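# Transfer ball to other post's cup and reseat frame

## Task

Carry the ball into the cup on the other post, and return the frame to its proper spot resting on its supports; both must stay that way without any robot holding them, and at the end every gripper must have released and the arms must be moved away.

## Robot and tools

Setup: six identical i2rt Big YAM arms named arm1, arm2, arm3, arm4, arm5 and arm6. Each has six revolute joints, a two-finger gripper and a fisheye camera on the wrist (arm1_cam_wrist to arm6_cam_wrist, 616x616 images). A fixed room camera, cam_high (504x504, pinhole with radial distortion), looks over the scene. With joints 1 and 6 at zero and the hand level and pointing forward, the wrist camera sits above the hand and views the fingertips. Reach is roughly 1.0 m from the joint1 axis. Joints move at different speeds, so the hand can sweep a wide path between postures.

Frames: one shared scene frame, origin on the floor, +z up. The hand point lies midway between the fingertips; its z axis runs along the fingers and the fingers open along its y axis. Hand poses depend on each robot's actual foot pose, which is never printed.

execute_actions: argument actions is a list holding either nothing or one action. An action is an object keyed by arm name; each arm gets an object with key joints, which maps joint names to absolute targets (not offsets). Names and ranges: joint1_rad -2.879 to 2.879 rad (base yaw, positive counter-clockwise seen from above, 0 faces the way the foot faces); joint2_rad 0 to 3.141 (shoulder, 0 means upper arm level pointing back, positive lifts it up and over to the front); joint3_rad 0 to 3.019 (elbow, 0 folded, positive opens); joint4_rad -1.692 to 1.57 (hand pitch, positive tips fingers up); joint5_rad -1.57 to 1.57 (hand sideways swing, positive toward the arm's right); joint6_rad -2.094 to 2.094 (hand roll, positive clockwise viewed from behind); gripper_m 0 to 0.093 metres, the fingertip gap. Done tolerances are about ±0.045, 0.14, 0.09, 0.055, 0.03, 0.035 rad and ±0.003 m. Every motion in an action starts at once and may finish at different times; one action runs at most 15 s. Any joint or arm you leave out may still be driving toward an earlier target. An unknown key or out-of-range number rejects the whole call with no motion. Optional cameras lists which images to return (names above, or all); omitted or null gives every camera, [] gives none. An empty actions list just reports state and pictures. If a result reports a stop, further motion calls and finished_scene in the same reply are skipped.

wait: seconds from 0 to 10; commands nothing, returns the same report as an empty action.
zoom_image: camera (one of the seven names) and region [x0, y0, x1, y1] in pixels of that camera's most recent full image, top-left origin, at most 504 by 504.
read_manual: section, only "licences"; returns legal text, moves nothing.
finished_scene: scene, the integer of the current scene; ends it irreversibly after the last command is held and reports success. Replying with no tool call ends everything.

Reading results: joint_positions gives current joint values; a pictures line names the images in order; joint torques list the drives' total output for joints 1 to 6 (offset, scaled, noisy, nonzero even in free air). joint_status per joint: off_target means it settled away from the goal and may keep pushing; contact_stop or time_out means it dropped its target and holds where it stopped, though a timed-out joint may keep a nearby target (within 0.375, 0.375, 0.113, 0.225, 0.075, 0.3 rad for joints 1 to 6) and keep pushing, listed under on_its_own. A line "joint command not followed", usually with a cause, means a collision guard blocked that arm's joint targets (its gripper target still runs); those joints read not_followed and may be retried on every later action until passable targets arrive. on_its_own shows what the call did not command; "held at" is the held target, not the position. limit_stop_at_motor_heat follows an overheating stop; resend the target. MOTOR HOT warns from 85 °C; at 100 °C an OVER-TEMPERATURE FAULT drops the whole arm until it cools.

Cautions: a robot keeps pushing on contact and can push hard; to relieve a stalled joint, command its reported position. Tiny target changes may not move a joint, and a joint holding weight sinks after timing out. Holding loads, even while you think, heats motors. Robots pressing hard against each other ends the run in failure, and strong collisions may too; the guard can react late and ignores fingers, gripper housings and wrist cameras. Object contact does not count as arm contact. Knocking anything off the work area or onto the floor fails the task. Loose objects may occasionally get nudged by outside forces. Avoid drops, slips and slams. The simulation continues while you compose replies, with the last command held. Fewer motion seconds is better.

Each tool is called after "Call:" by a JSON object that holds its "api" and its "payload", one argument or row to a line.

## Session

Call:
{"api": "execute_actions", "payload": {
  "actions": []
}}

Scene clock: 0.00 s.
Joint torques (N m, as the arm reports them, + toward a larger angle): no reading
Motor temperatures (°C, as the motors report them): arm1=[22 20 24 23 25 25] | arm2=[23 24 21 25 21 21] | arm3=[21 23 22 24 23 22] | arm4=[24 23 22 22 21 23] | arm5=[24 24 23 21 21 22] | arm6=[24 23 22 25 24 22]
arm1.joint_positions: joint1_rad=-0.303 joint2_rad=+0.566 joint3_rad=+1.392 joint4_rad=-1.197 joint5_rad=+0.231 joint6_rad=-0.329 gripper_m=+0.094
arm1.joint_status: not commanded
arm1.hand: x=-0.5952 y=+1.4632 z=+1.3628 quat_wxyz=(-0.273, -0.500, -0.658, +0.493) (m; scene frame)
arm2.joint_positions: joint1_rad=-0.367 joint2_rad=+0.619 joint3_rad=+1.359 joint4_rad=-1.334 joint5_rad=-0.238 joint6_rad=-0.425 gripper_m=+0.094
arm2.joint_status: not commanded
arm2.hand: x=-1.3203 y=+0.1817 z=+1.2875 quat_wxyz=(-0.459, -0.018, -0.878, +0.137) (m; scene frame)
arm3.joint_positions: joint1_rad=+0.005 joint2_rad=+0.617 joint3_rad=+1.406 joint4_rad=-1.458 joint5_rad=-0.059 joint6_rad=+0.277 gripper_m=+0.094
arm3.joint_status: not commanded
arm3.hand: x=-1.4301 y=-0.7090 z=+1.3473 quat_wxyz=(-0.390, +0.151, -0.885, -0.205) (m; scene frame)
arm4.joint_positions: joint1_rad=+0.081 joint2_rad=+0.553 joint3_rad=+1.468 joint4_rad=-1.148 joint5_rad=-0.222 joint6_rad=+0.193 gripper_m=+0.094
arm4.joint_status: not commanded
arm4.hand: x=-0.3071 y=-1.2966 z=+1.4775 quat_wxyz=(-0.322, +0.555, -0.550, -0.535) (m; scene frame)
arm5.joint_positions: joint1_rad=+0.229 joint2_rad=+0.598 joint3_rad=+1.373 joint4_rad=-1.210 joint5_rad=-0.281 joint6_rad=-0.233 gripper_m=+0.094
arm5.joint_status: not commanded
arm5.hand: x=+1.0786 y=-1.1556 z=+1.4144 quat_wxyz=(-0.134, +0.833, -0.127, -0.522) (m; scene frame)
arm6.joint_positions: joint1_rad=-0.334 joint2_rad=+0.571 joint3_rad=+1.357 joint4_rad=-1.339 joint5_rad=+0.177 joint6_rad=+0.048 gripper_m=+0.094
arm6.joint_status: not commanded
arm6.hand: x=+1.2128 y=+0.9660 z=+1.3807 quat_wxyz=(-0.101, -0.840, -0.237, +0.478) (m; scene frame)
pictures: arm1_cam_wrist, arm2_cam_wrist, arm3_cam_wrist, arm4_cam_wrist, arm5_cam_wrist, arm6_cam_wrist, cam_high
Images, in order (width x height): arm1_cam_wrist 616x616, arm2_cam_wrist 616x616, arm3_cam_wrist 616x616, arm4_cam_wrist 616x616, arm5_cam_wrist 616x616, arm6_cam_wrist 616x616, cam_high 504x504.

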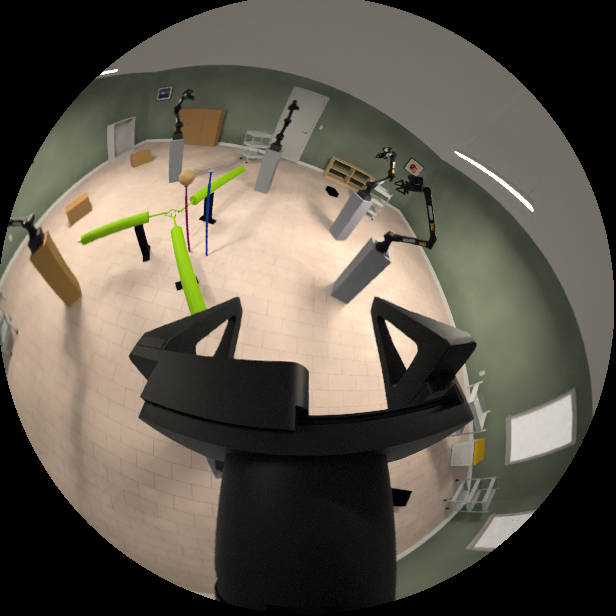

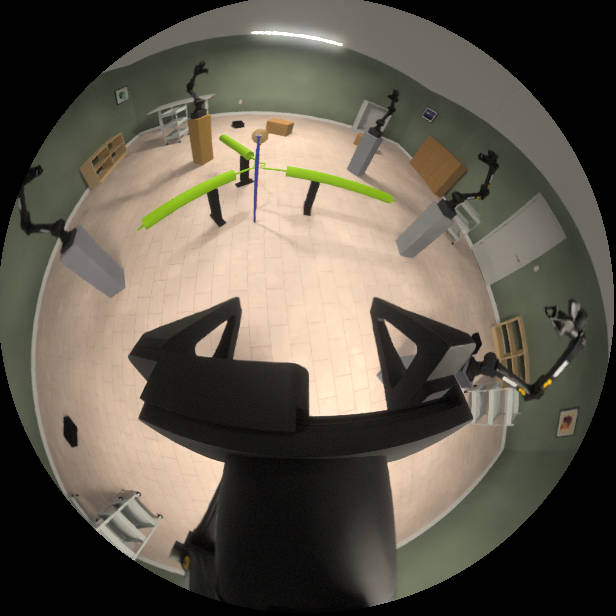

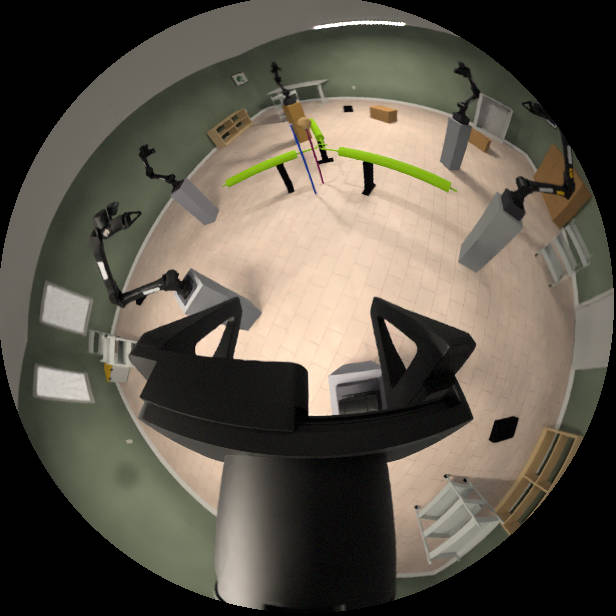

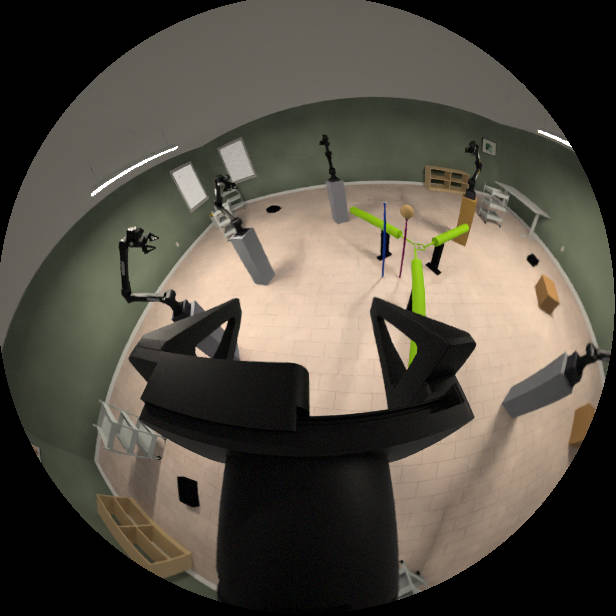

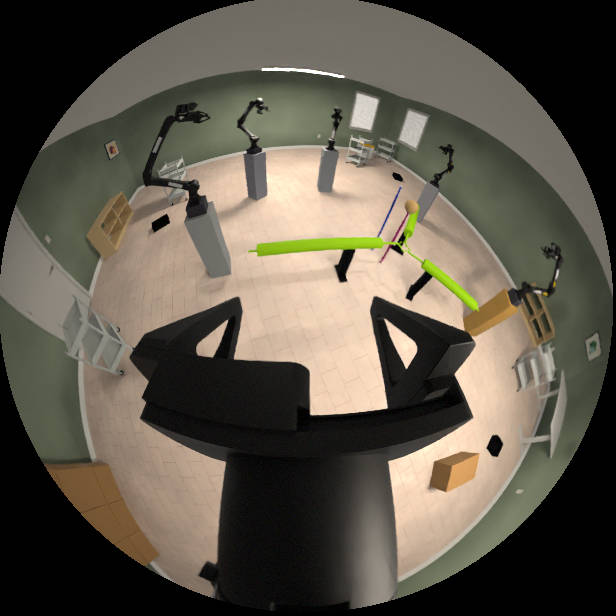

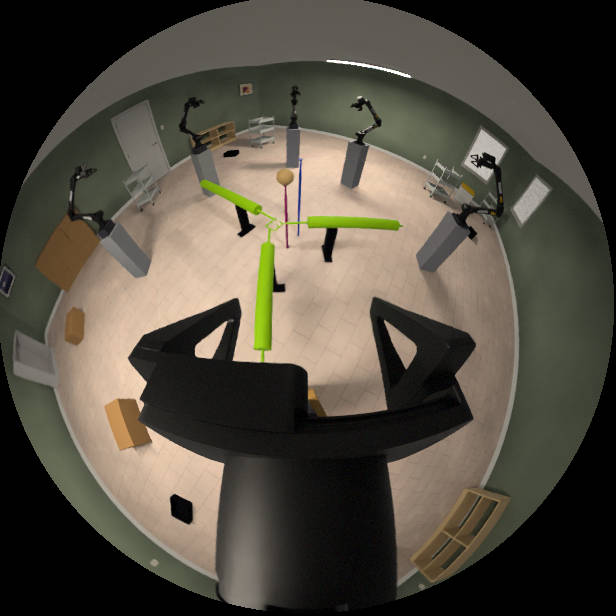

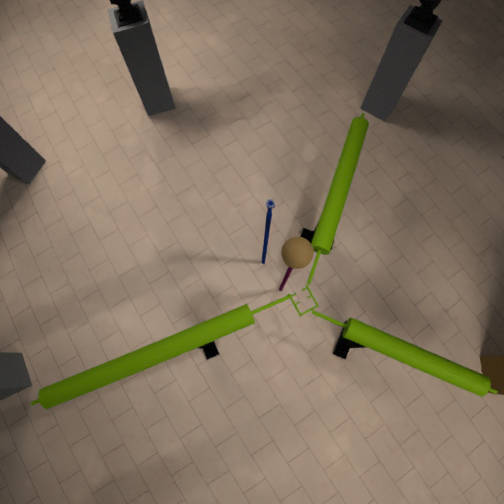

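Call:
{"api": "zoom_image", "payload": {
  "camera": "cam_high",
  "region": [200, 180, 380, 360]
}}

Call:
{"api": "zoom_image", "payload": {
  "camera": "arm6_cam_wrist",
  "region": [180, 140, 420, 380]
}}

Call:
{"api": "execute_actions", "payload": {
  "actions": [
    {"arm1":{"joints":{"joint1_rad":0,"joint5_rad":0,"joint6_rad":0,"joint2_rad":0.8,"joint3_rad":1.0,"joint4_rad":-1.0}},"arm4":{"joints":{"joint1_rad":0,"joint5_rad":0,"joint6_rad":0,"joint2_rad":0.8,"joint3_rad":1.0,"joint4_rad":-1.0}},"arm6":{"joints":{"joint1_rad":0,"joint5_rad":0,"joint6_rad":0,"joint2_rad":0.8,"joint3_rad":1.0,"joint4_rad":-1.0}},"arm2":{"joints":{"joint1_rad":0,"joint5_rad":0,"joint6_rad":0,"joint2_rad":0.8,"joint3_rad":1.0,"joint4_rad":-1.0}},"arm3":{"joints":{"joint1_rad":0,"joint5_rad":0,"joint6_rad":0,"joint2_rad":0.8,"joint3_rad":1.0,"joint4_rad":-1.0}},"arm5":{"joints":{"joint1_rad":0,"joint5_rad":0,"joint6_rad":0,"joint2_rad":0.8,"joint3_rad":1.0,"joint4_rad":-1.0}}}
  ]
}}

Region (200, 180, 380, 360) of cam_high's 504x504 image, scaled by 2.800, with more detail than that image has.

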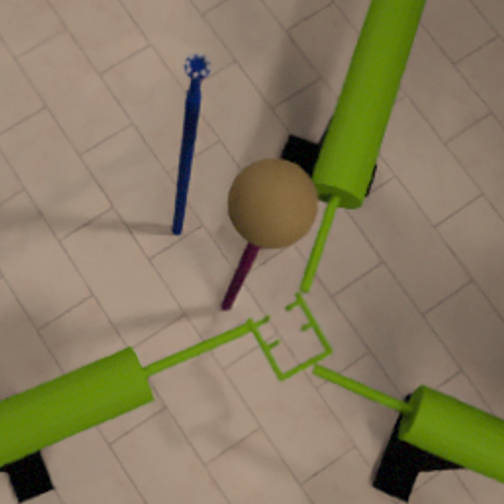

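Region (180, 140, 420, 380) of arm6_cam_wrist's 616x616 image, scaled by 2.100, with more detail than that image has.

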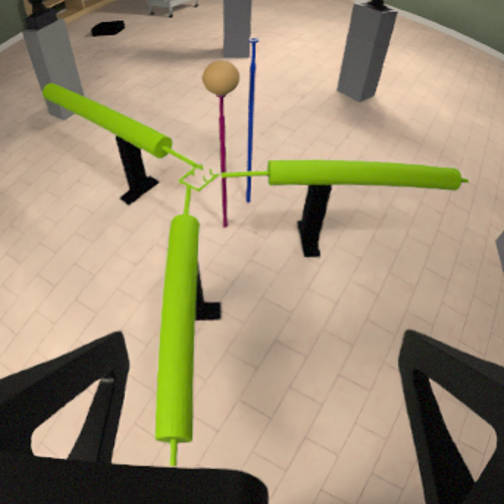

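Scene clock: 6.90 s.
Joint torques (N m, as the arm reports them, + toward a larger angle): arm1=[ 2.81 -4.73 10.99  2.98 -0.04 -0.04] | arm2=[-1.11 -3.57  9.74  2.35  0.09  0.07] | arm3=[-1.15 -2.48 10.22  2.13  0.22 -0.23] | arm4=[-0.94 -2.73 11.41  2.39  0.32 -0.09] | arm5=[ 0.01 -3.61  8.61  2.48  0.13  0.04] | arm6=[ 0.22 -0.95 12.59  2.39  0.01 -0.16]
Motor temperatures (°C, as the motors report them): arm1=[22 20 26 23 25 25] | arm2=[23 24 23 25 21 21] | arm3=[21 23 24 24 23 22] | arm4=[24 23 23 22 21 23] | arm5=[24 25 25 21 21 22] | arm6=[24 23 23 25 24 22]
arm1.joint_positions: joint1_rad=-0.007 joint2_rad=+0.795 joint3_rad=+0.963 joint4_rad=-1.022 joint5_rad=+0.002 joint6_rad=-0.010 gripper_m=+0.094
arm1.joint_status: all done
arm1.hand: x=-0.4450 y=+1.3751 z=+1.1049 quat_wxyz=(-0.289, -0.517, -0.783, +0.190) (m; scene frame)
arm2.joint_positions: joint1_rad=-0.001 joint2_rad=+0.795 joint3_rad=+0.984 joint4_rad=-1.021 joint5_rad=-0.004 joint6_rad=-0.011 gripper_m=+0.094
arm2.joint_status: all done
arm2.hand: x=-1.1998 y=+0.2010 z=+1.0983 quat_wxyz=(-0.360, -0.100, -0.927, +0.043) (m; scene frame)
arm3.joint_positions: joint1_rad=+0.005 joint2_rad=+0.800 joint3_rad=+0.997 joint4_rad=-1.026 joint5_rad=-0.004 joint6_rad=+0.011 gripper_m=+0.094
arm3.joint_status: all done
arm3.hand: x=-1.3116 y=-0.6432 z=+1.1676 quat_wxyz=(-0.350, +0.264, -0.892, -0.107) (m; scene frame)
arm4.joint_positions: joint1_rad=+0.005 joint2_rad=+0.794 joint3_rad=+0.984 joint4_rad=-1.016 joint5_rad=-0.004 joint6_rad=+0.010 gripper_m=+0.094
arm4.joint_status: all done
arm4.hand: x=-0.2454 y=-1.1509 z=+1.1839 quat_wxyz=(-0.265, +0.638, -0.677, -0.253) (m; scene frame)
arm5.joint_positions: joint1_rad=+0.002 joint2_rad=+0.802 joint3_rad=+0.995 joint4_rad=-1.027 joint5_rad=-0.002 joint6_rad=-0.008 gripper_m=+0.094
arm5.joint_status: all done
arm5.hand: x=+1.0867 y=-0.9963 z=+1.1876 quat_wxyz=(-0.162, +0.836, -0.419, -0.313) (m; scene frame)
arm6.joint_positions: joint1_rad=-0.002 joint2_rad=+0.795 joint3_rad=+0.987 joint4_rad=-1.016 joint5_rad=+0.003 joint6_rad=+0.011 gripper_m=+0.094
arm6.joint_status: all done
arm6.hand: x=+1.2187 y=+0.7860 z=+1.1857 quat_wxyz=(-0.177, -0.815, -0.453, +0.315) (m; scene frame)
pictures: arm1_cam_wrist, arm2_cam_wrist, arm3_cam_wrist, arm4_cam_wrist, arm5_cam_wrist, arm6_cam_wrist, cam_high
Images, in order (width x height): arm1_cam_wrist 616x616, arm2_cam_wrist 616x616, arm3_cam_wrist 616x616, arm4_cam_wrist 616x616, arm5_cam_wrist 616x616, arm6_cam_wrist 616x616, cam_high 504x504.

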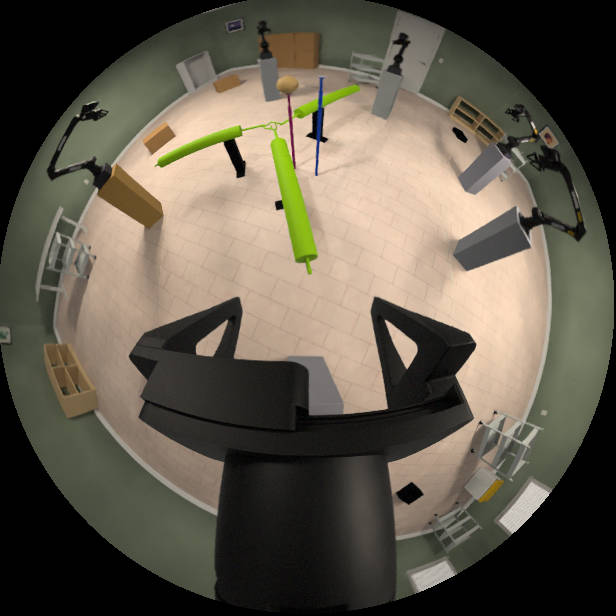

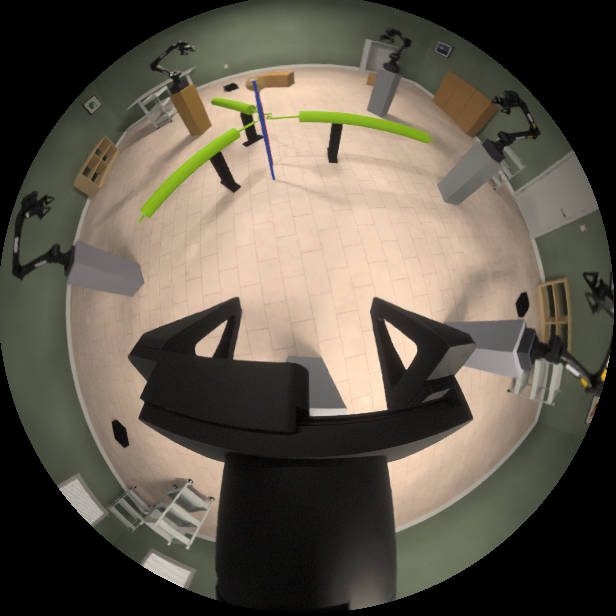

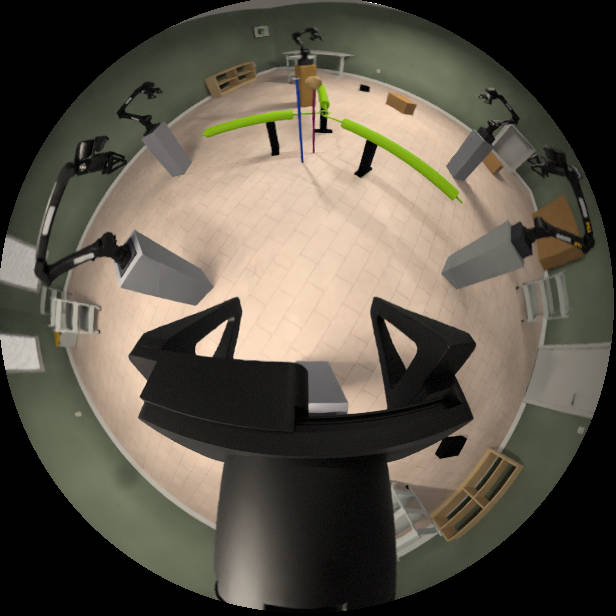

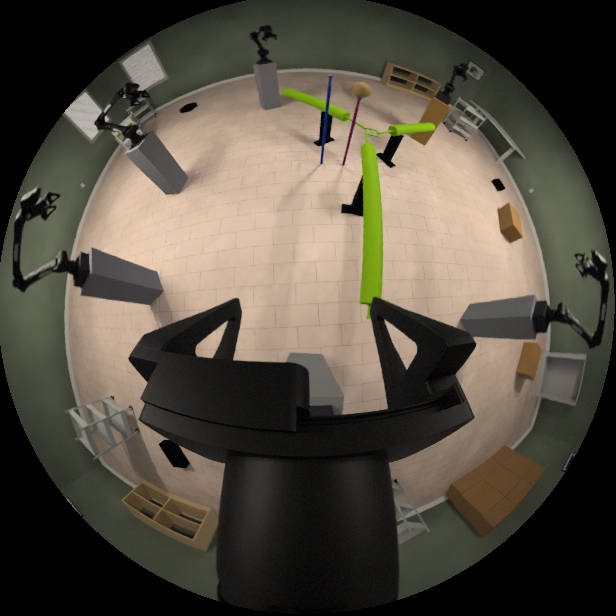

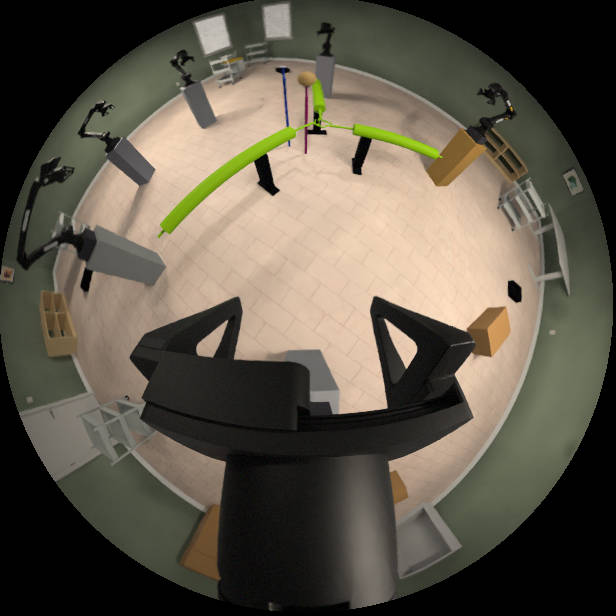

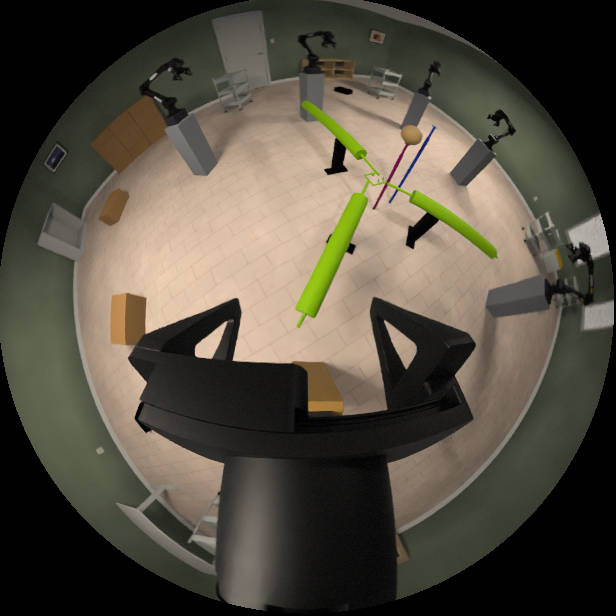

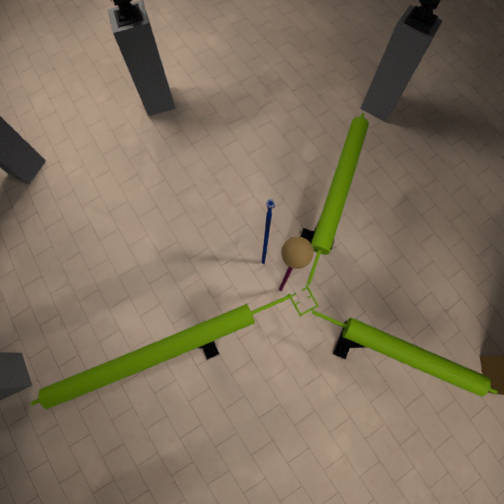

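Call:
{"api": "execute_actions", "payload": {
  "actions": [
    {"arm1":{"joints":{"joint2_rad":1.8,"joint3_rad":1.23,"joint4_rad":-0.96,"joint6_rad":-0.2}},"arm4":{"joints":{"joint1_rad":-0.56,"joint2_rad":1.83,"joint3_rad":1.05,"joint4_rad":-0.75,"joint6_rad":-0.45}},"arm6":{"joints":{"joint2_rad":1.61,"joint3_rad":0.72,"joint4_rad":-0.64,"joint6_rad":0.45}},"arm2":{"joints":{"joint4_rad":0.3}},"arm3":{"joints":{"joint4_rad":0.3}},"arm5":{"joints":{"joint4_rad":0.3}}}
  ]
}}

Scene clock: 32.30 s.
Joint torques (N m, as the arm reports them, + toward a larger angle): arm1=[  2.6  -20.36   7.98   1.17  -0.12  -0.28] | arm2=[-1.51 -3.6   9.76  2.48  0.14  0.04] | arm3=[-1.15 -2.47 10.09  2.09  0.23 -0.23] | arm4=[  0.09 -15.63   8.72   1.06   0.16  -0.09] | arm5=[ 0.35 -4.36  8.61  2.71  0.12  0.06] | arm6=[ 0.37 -8.78  6.49  0.75  0.05  0.09]
Motor temperatures (°C, as the motors report them): arm1=[22 21 30 23 25 25] | arm2=[23 24 26 25 21 21] | arm3=[21 23 27 24 23 22] | arm4=[24 23 27 22 21 23] | arm5=[24 25 27 21 21 22] | arm6=[24 23 26 25 24 22]
arm1.joint_positions: joint1_rad=-0.007 joint2_rad=+1.821 joint3_rad=+1.207 joint4_rad=-0.972 joint5_rad=+0.002 joint6_rad=-0.191 gripper_m=+0.094
arm1.joint_status: all done
arm1.hand: x=-0.3868 y=+1.2439 z=+0.7914 quat_wxyz=(+0.008, -0.471, -0.882, -0.010) (m; scene frame)
arm2.joint_positions: joint1_rad=-0.001 joint2_rad=+0.795 joint3_rad=+0.984 joint4_rad=+0.279 joint5_rad=-0.004 joint6_rad=-0.011 gripper_m=+0.094
arm2.joint_status: all done
arm2.hand: x=-1.1478 y=+0.1898 z=+1.3911 quat_wxyz=(-0.846, -0.054, -0.520, +0.102) (m; scene frame)
arm3.joint_positions: joint1_rad=+0.005 joint2_rad=+0.800 joint3_rad=+0.997 joint4_rad=+0.273 joint5_rad=-0.004 joint6_rad=+0.011 gripper_m=+0.094
arm3.joint_status: all done
arm3.hand: x=-1.2700 y=-0.6142 z=+1.4608 quat_wxyz=(-0.817, +0.150, -0.497, -0.250) (m; scene frame)
arm4.joint_positions: joint1_rad=-0.568 joint2_rad=+1.834 joint3_rad=+1.017 joint4_rad=-0.764 joint5_rad=-0.002 joint6_rad=-0.440 gripper_m=+0.094
arm4.joint_status: all done
arm4.hand: x=-0.0004 y=-1.1346 z=+0.8002 quat_wxyz=(+0.001, +0.638, -0.770, +0.000) (m; scene frame)
arm5.joint_positions: joint1_rad=+0.002 joint2_rad=+0.802 joint3_rad=+0.995 joint4_rad=+0.271 joint5_rad=-0.002 joint6_rad=-0.008 gripper_m=+0.094
arm5.joint_status: all done
arm5.hand: x=+1.0505 y=-0.9492 z=+1.4789 quat_wxyz=(-0.387, +0.477, -0.236, -0.753) (m; scene frame)
arm6.joint_positions: joint1_rad=-0.002 joint2_rad=+1.611 joint3_rad=+0.723 joint4_rad=-0.650 joint5_rad=+0.003 joint6_rad=+0.439 gripper_m=+0.094
arm6.joint_status: all done
arm6.hand: x=+1.2157 y=+0.7831 z=+0.8087 quat_wxyz=(-0.007, -0.957, -0.289, +0.011) (m; scene frame)
pictures: arm1_cam_wrist, arm2_cam_wrist, arm3_cam_wrist, arm4_cam_wrist, arm5_cam_wrist, arm6_cam_wrist, cam_high
Images, in order (width x height): arm1_cam_wrist 616x616, arm2_cam_wrist 616x616, arm3_cam_wrist 616x616, arm4_cam_wrist 616x616, arm5_cam_wrist 616x616, arm6_cam_wrist 616x616, cam_high 504x504.

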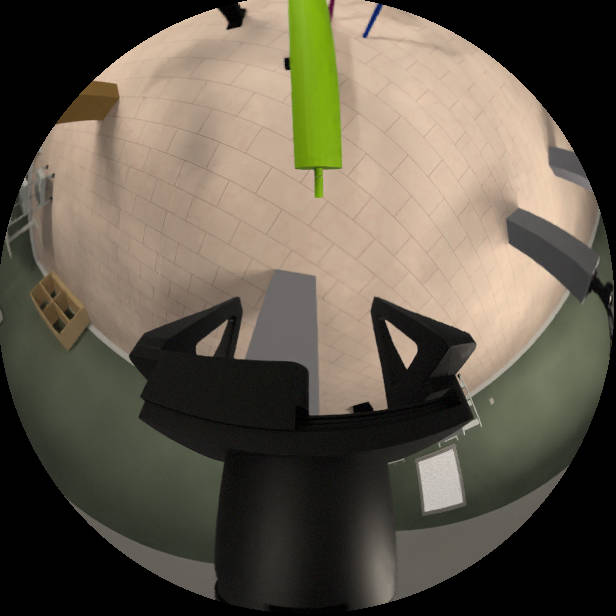

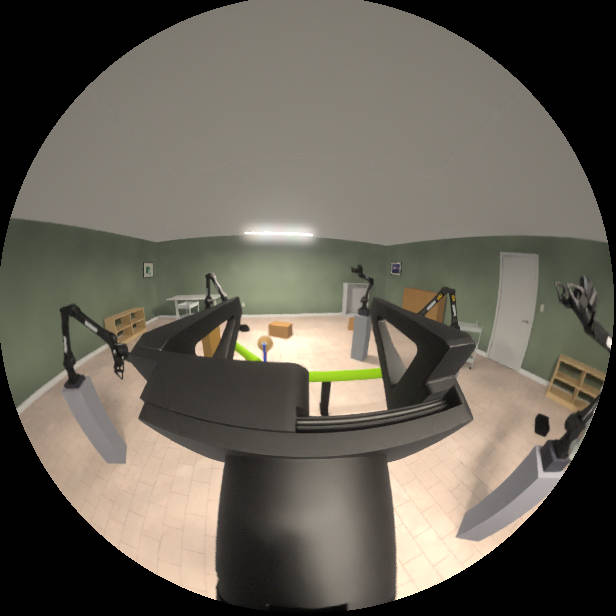

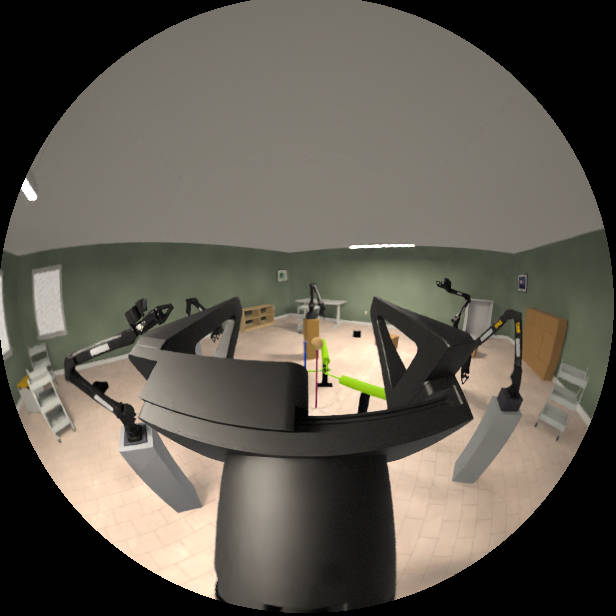

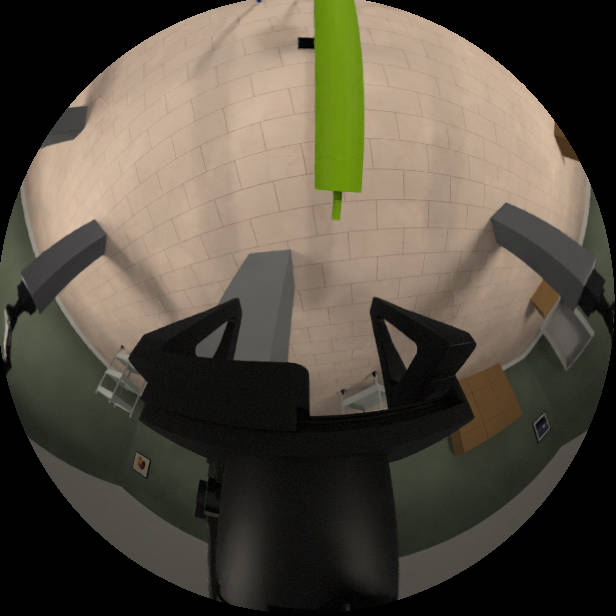

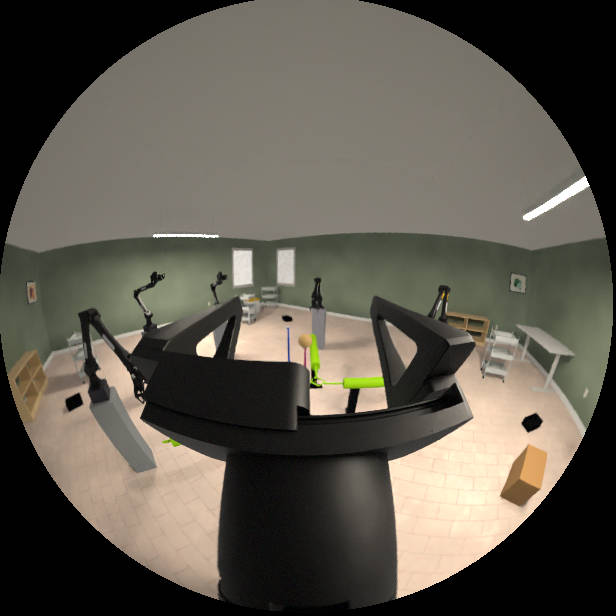

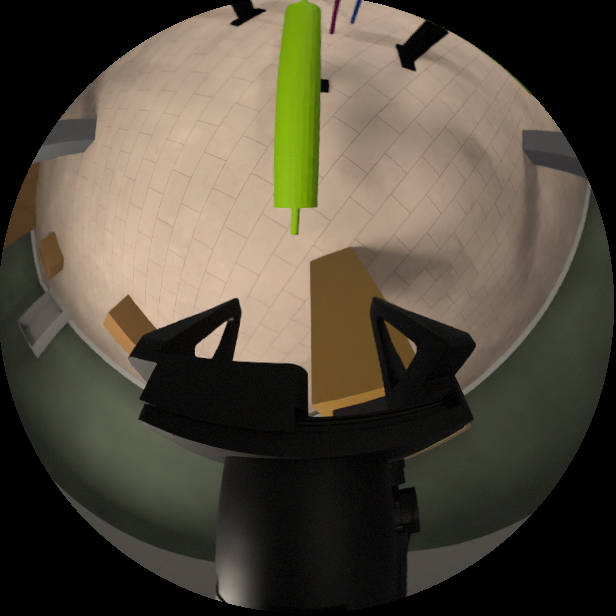

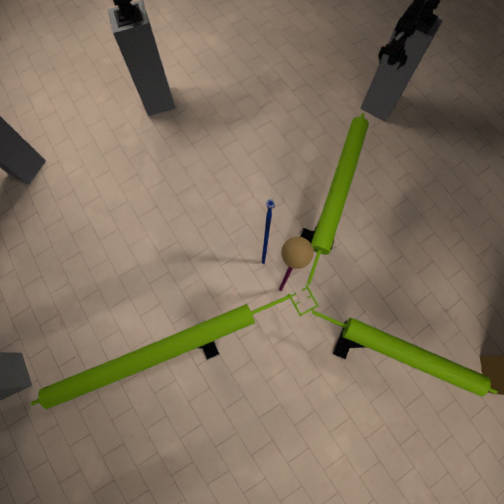

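Call:
{"api": "execute_actions", "payload": {
  "actions": [
    {"arm1":{"joints":{"joint1_rad":-0.025,"joint2_rad":2.295,"joint3_rad":1.455,"joint4_rad":-0.68,"joint6_rad":-0.215}},"arm4":{"joints":{"joint1_rad":-0.65,"joint2_rad":2.365,"joint3_rad":1.285,"joint4_rad":-0.45,"joint6_rad":-0.45}},"arm6":{"joints":{"joint1_rad":0.046,"joint2_rad":2.255,"joint3_rad":0.845,"joint4_rad":-0.145,"joint6_rad":0.497}},"arm2":{"joints":{"joint4_rad":-0.2}},"arm3":{"joints":{"joint4_rad":-0.2}},"arm5":{"joints":{"joint4_rad":-0.2}}}
  ]
}}

Scene clock: 42.23 s.
Joint torques (N m, as the arm reports them, + toward a larger angle): arm1=[  0.57 -25.5    6.92   1.38  -0.09  -0.22] | arm2=[-1.59 -3.84 10.01  1.35  0.08  0.06] | arm3=[-1.16 -2.9  10.42  0.67  0.22 -0.23] | arm4=[ -0.08 -21.1    5.43   1.08   0.16  -0.08] | arm5=[ 0.69 -4.88  8.75  1.1   0.09  0.04] | arm6=[  0.46 -13.38   2.22   0.75   0.06   0.15]
Motor temperatures (°C, as the motors report them): arm1=[22 21 29 23 25 25] | arm2=[23 24 27 25 21 21] | arm3=[21 23 27 24 23 22] | arm4=[24 24 27 22 21 23] | arm5=[24 25 27 21 21 22] | arm6=[24 23 25 25 24 22]
arm1.joint_positions: joint1_rad=-0.013 joint2_rad=+2.312 joint3_rad=+1.429 joint4_rad=-0.695 joint5_rad=+0.002 joint6_rad=-0.206 gripper_m=+0.094
arm1.joint_status: all done
arm1.hand: x=-0.3584 y=+1.1728 z=+0.5987 quat_wxyz=(+0.004, -0.467, -0.884, -0.008) (m; scene frame)
arm2.joint_positions: joint1_rad=-0.001 joint2_rad=+0.795 joint3_rad=+0.984 joint4_rad=-0.185 joint5_rad=-0.004 joint6_rad=-0.011 gripper_m=+0.094
arm2.joint_status: all done
arm2.hand: x=-1.1219 y=+0.1835 z=+1.2814 quat_wxyz=(-0.705, -0.074, -0.700, +0.085) (m; scene frame)
arm3.joint_positions: joint1_rad=+0.005 joint2_rad=+0.800 joint3_rad=+0.997 joint4_rad=-0.182 joint5_rad=-0.004 joint6_rad=+0.011 gripper_m=+0.094
arm3.joint_status: all done
arm3.hand: x=-1.2467 y=-0.5995 z=+1.3535 quat_wxyz=(-0.684, +0.200, -0.669, -0.209) (m; scene frame)
arm4.joint_positions: joint1_rad=-0.657 joint2_rad=+2.375 joint3_rad=+1.272 joint4_rad=-0.465 joint5_rad=-0.002 joint6_rad=-0.442 gripper_m=+0.094
arm4.joint_status: all done
arm4.hand: x=+0.0771 y=-1.1056 z=+0.6037 quat_wxyz=(-0.005, +0.604, -0.797, -0.002) (m; scene frame)
arm5.joint_positions: joint1_rad=+0.002 joint2_rad=+0.801 joint3_rad=+0.995 joint4_rad=-0.181 joint5_rad=-0.002 joint6_rad=-0.008 gripper_m=+0.094
arm5.joint_status: all done
arm5.hand: x=+1.0367 y=-0.9294 z=+1.3714 quat_wxyz=(-0.323, +0.634, -0.316, -0.628) (m; scene frame)
arm6.joint_positions: joint1_rad=+0.044 joint2_rad=+2.265 joint3_rad=+0.842 joint4_rad=-0.154 joint5_rad=+0.003 joint6_rad=+0.486 gripper_m=+0.094
arm6.joint_status: all done
arm6.hand: x=+1.2218 y=+0.7617 z=+0.5988 quat_wxyz=(+0.007, -0.957, -0.288, -0.003) (m; scene frame)
pictures: arm1_cam_wrist, arm2_cam_wrist, arm3_cam_wrist, arm4_cam_wrist, arm5_cam_wrist, arm6_cam_wrist, cam_high
Images, in order (width x height): arm1_cam_wrist 616x616, arm2_cam_wrist 616x616, arm3_cam_wrist 616x616, arm4_cam_wrist 616x616, arm5_cam_wrist 616x616, arm6_cam_wrist 616x616, cam_high 504x504.

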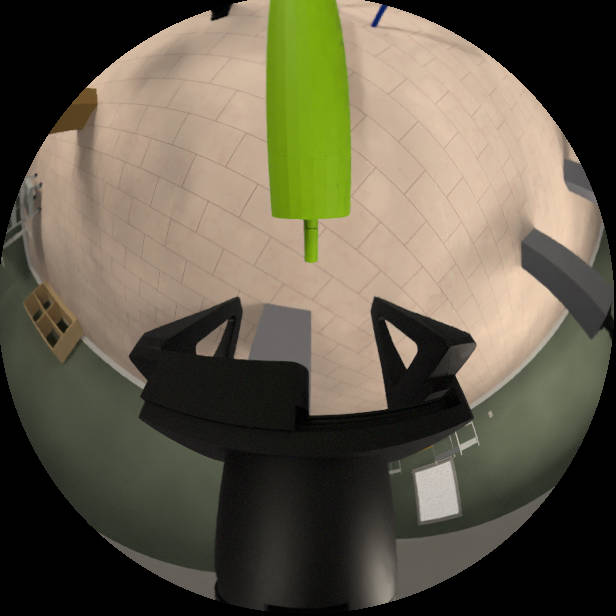

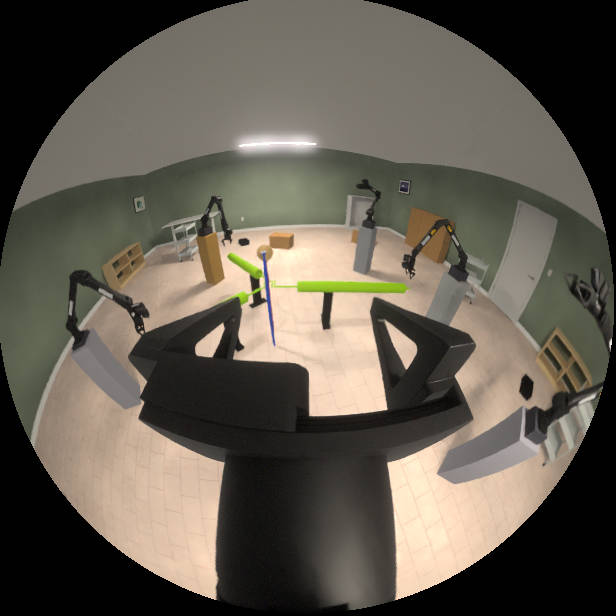

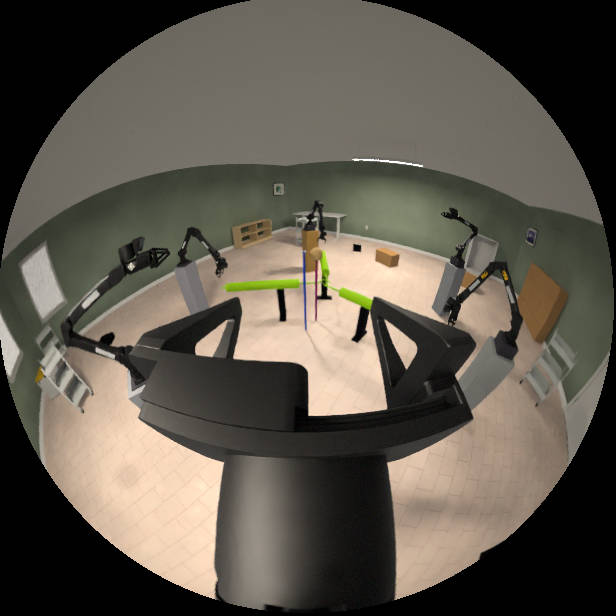

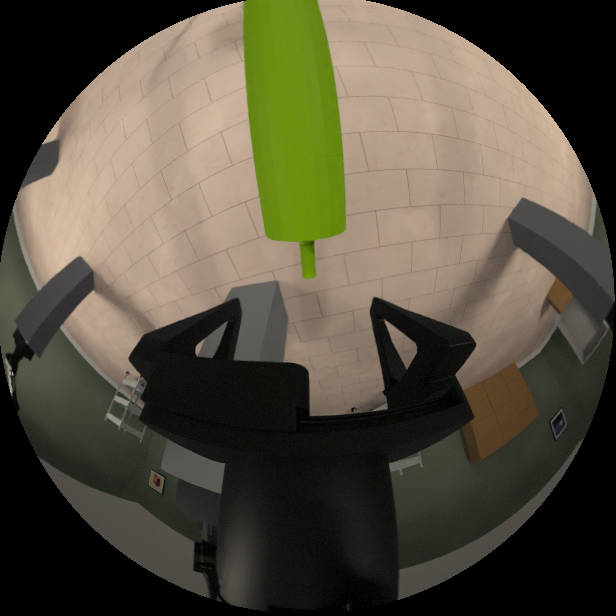

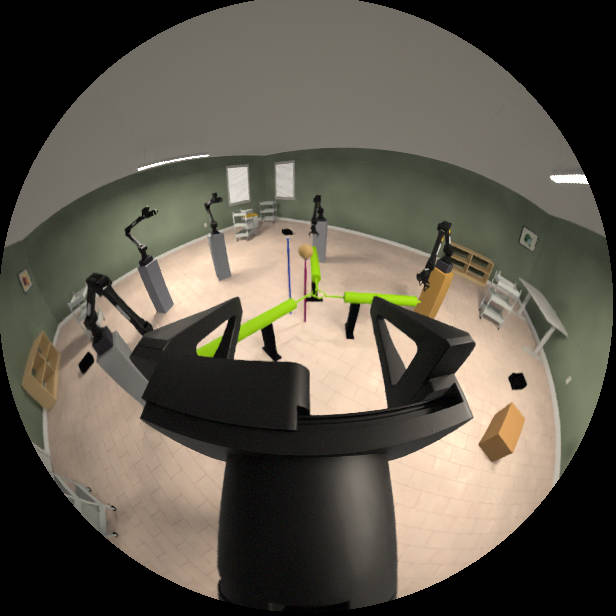

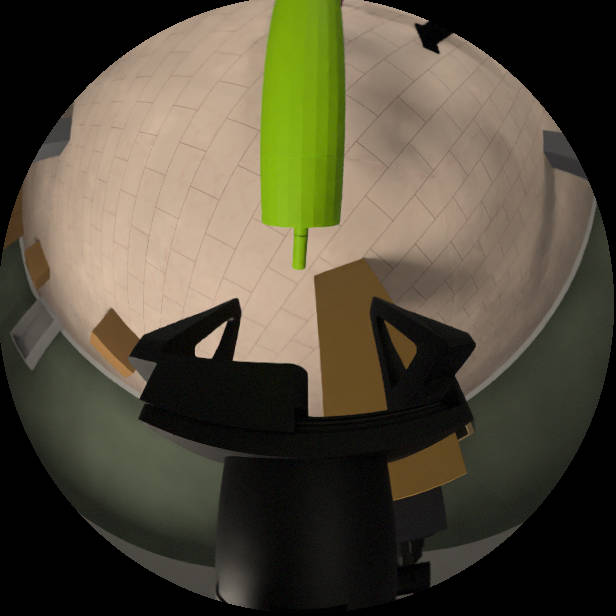

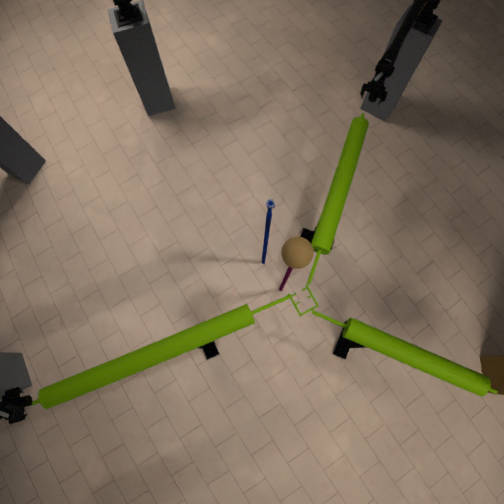

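Call:
{"api": "execute_actions", "payload": {
  "actions": [
    {"arm1":{"joints":{"joint1_rad":-0.035,"joint2_rad":2.577,"joint3_rad":1.57,"joint4_rad":-0.51,"joint6_rad":-0.225}},"arm4":{"joints":{"joint1_rad":-0.678,"joint2_rad":2.667,"joint3_rad":1.408,"joint4_rad":-0.277,"joint6_rad":-0.595}},"arm6":{"joints":{"joint1_rad":0.072,"joint2_rad":2.627,"joint3_rad":1.022,"joint4_rad":0.058,"joint6_rad":0.522}}}
  ],
  "cameras": ["arm1_cam_wrist","arm4_cam_wrist","arm6_cam_wrist"]
}}

Scene clock: 48.17 s.
Joint torques (N m, as the arm reports them, + toward a larger angle): arm1=[  1.73 -26.56   5.46   1.32  -0.1   -0.24] | arm2=[-1.72 -4.01  9.92  1.35  0.09  0.02] | arm3=[-1.13 -2.86 10.42  0.68  0.22 -0.23] | arm4=[ -0.88 -21.25   3.3    1.04   0.25  -0.1 ] | arm5=[-0.15 -4.42  8.77  1.04  0.1   0.06] | arm6=[  0.49 -14.6    0.4    0.37   0.02   0.16]
Motor temperatures (°C, as the motors report them): arm1=[22 22 28 23 25 25] | arm2=[23 24 27 25 21 21] | arm3=[21 23 28 24 23 22] | arm4=[24 25 26 22 21 23] | arm5=[24 25 28 21 21 22] | arm6=[24 24 24 25 24 22]
arm1.joint_positions: joint1_rad=-0.024 joint2_rad=+2.598 joint3_rad=+1.548 joint4_rad=-0.524 joint5_rad=+0.002 joint6_rad=-0.216 gripper_m=+0.094
arm1.joint_status: all done
arm1.hand: x=-0.3631 y=+1.1703 z=+0.4668 quat_wxyz=(+0.003, -0.468, -0.884, -0.007) (m; scene frame)
arm2.joint_positions: joint1_rad=-0.001 joint2_rad=+0.795 joint3_rad=+0.984 joint4_rad=-0.185 joint5_rad=-0.004 joint6_rad=-0.011 gripper_m=+0.094
arm2.joint_status: not commanded
arm2.hand: x=-1.1219 y=+0.1835 z=+1.2814 quat_wxyz=(-0.705, -0.074, -0.700, +0.085) (m; scene frame)
arm3.joint_positions: joint1_rad=+0.005 joint2_rad=+0.800 joint3_rad=+0.997 joint4_rad=-0.182 joint5_rad=-0.004 joint6_rad=+0.011 gripper_m=+0.094
arm3.joint_status: not commanded
arm3.hand: x=-1.2467 y=-0.5995 z=+1.3535 quat_wxyz=(-0.684, +0.200, -0.669, -0.209) (m; scene frame)
arm4.joint_positions: joint1_rad=-0.671 joint2_rad=+2.672 joint3_rad=+1.406 joint4_rad=-0.290 joint5_rad=-0.004 joint6_rad=-0.585 gripper_m=+0.094
arm4.joint_status: all done
arm4.hand: x=+0.0790 y=-1.1139 z=+0.4774 quat_wxyz=(-0.011, +0.654, -0.757, -0.003) (m; scene frame)
arm5.joint_positions: joint1_rad=+0.002 joint2_rad=+0.801 joint3_rad=+0.995 joint4_rad=-0.181 joint5_rad=-0.002 joint6_rad=-0.008 gripper_m=+0.094
arm5.joint_status: not commanded
arm5.hand: x=+1.0367 y=-0.9294 z=+1.3714 quat_wxyz=(-0.323, +0.634, -0.316, -0.628) (m; scene frame)
arm6.joint_positions: joint1_rad=+0.068 joint2_rad=+2.641 joint3_rad=+1.017 joint4_rad=+0.053 joint5_rad=+0.004 joint6_rad=+0.511 gripper_m=+0.094
arm6.joint_status: all done
arm6.hand: x=+1.2317 y=+0.7625 z=+0.4699 quat_wxyz=(+0.005, -0.958, -0.288, +0.000) (m; scene frame)
pictures: arm1_cam_wrist, arm4_cam_wrist, arm6_cam_wrist
Images, in order (width x height): arm1_cam_wrist 616x616, arm4_cam_wrist 616x616, arm6_cam_wrist 616x616.

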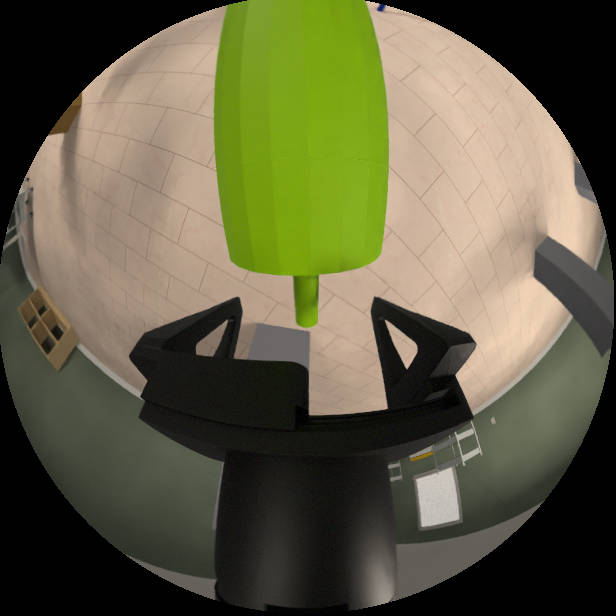

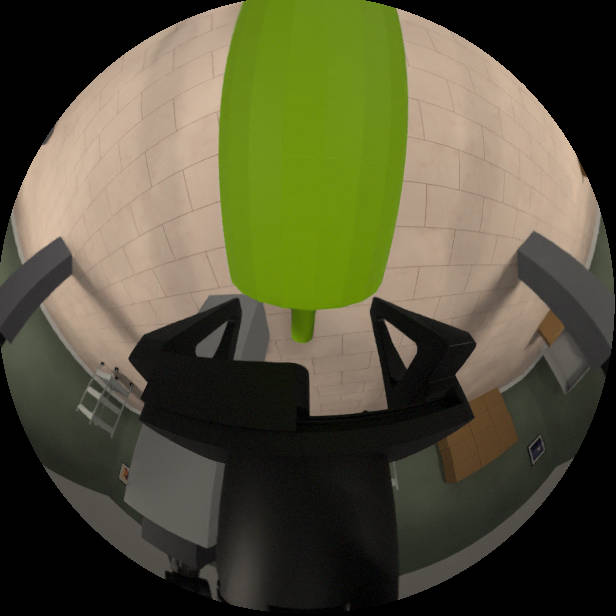

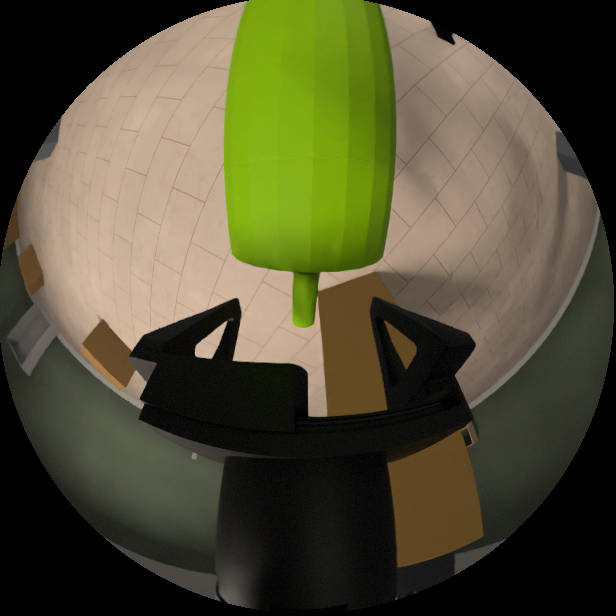

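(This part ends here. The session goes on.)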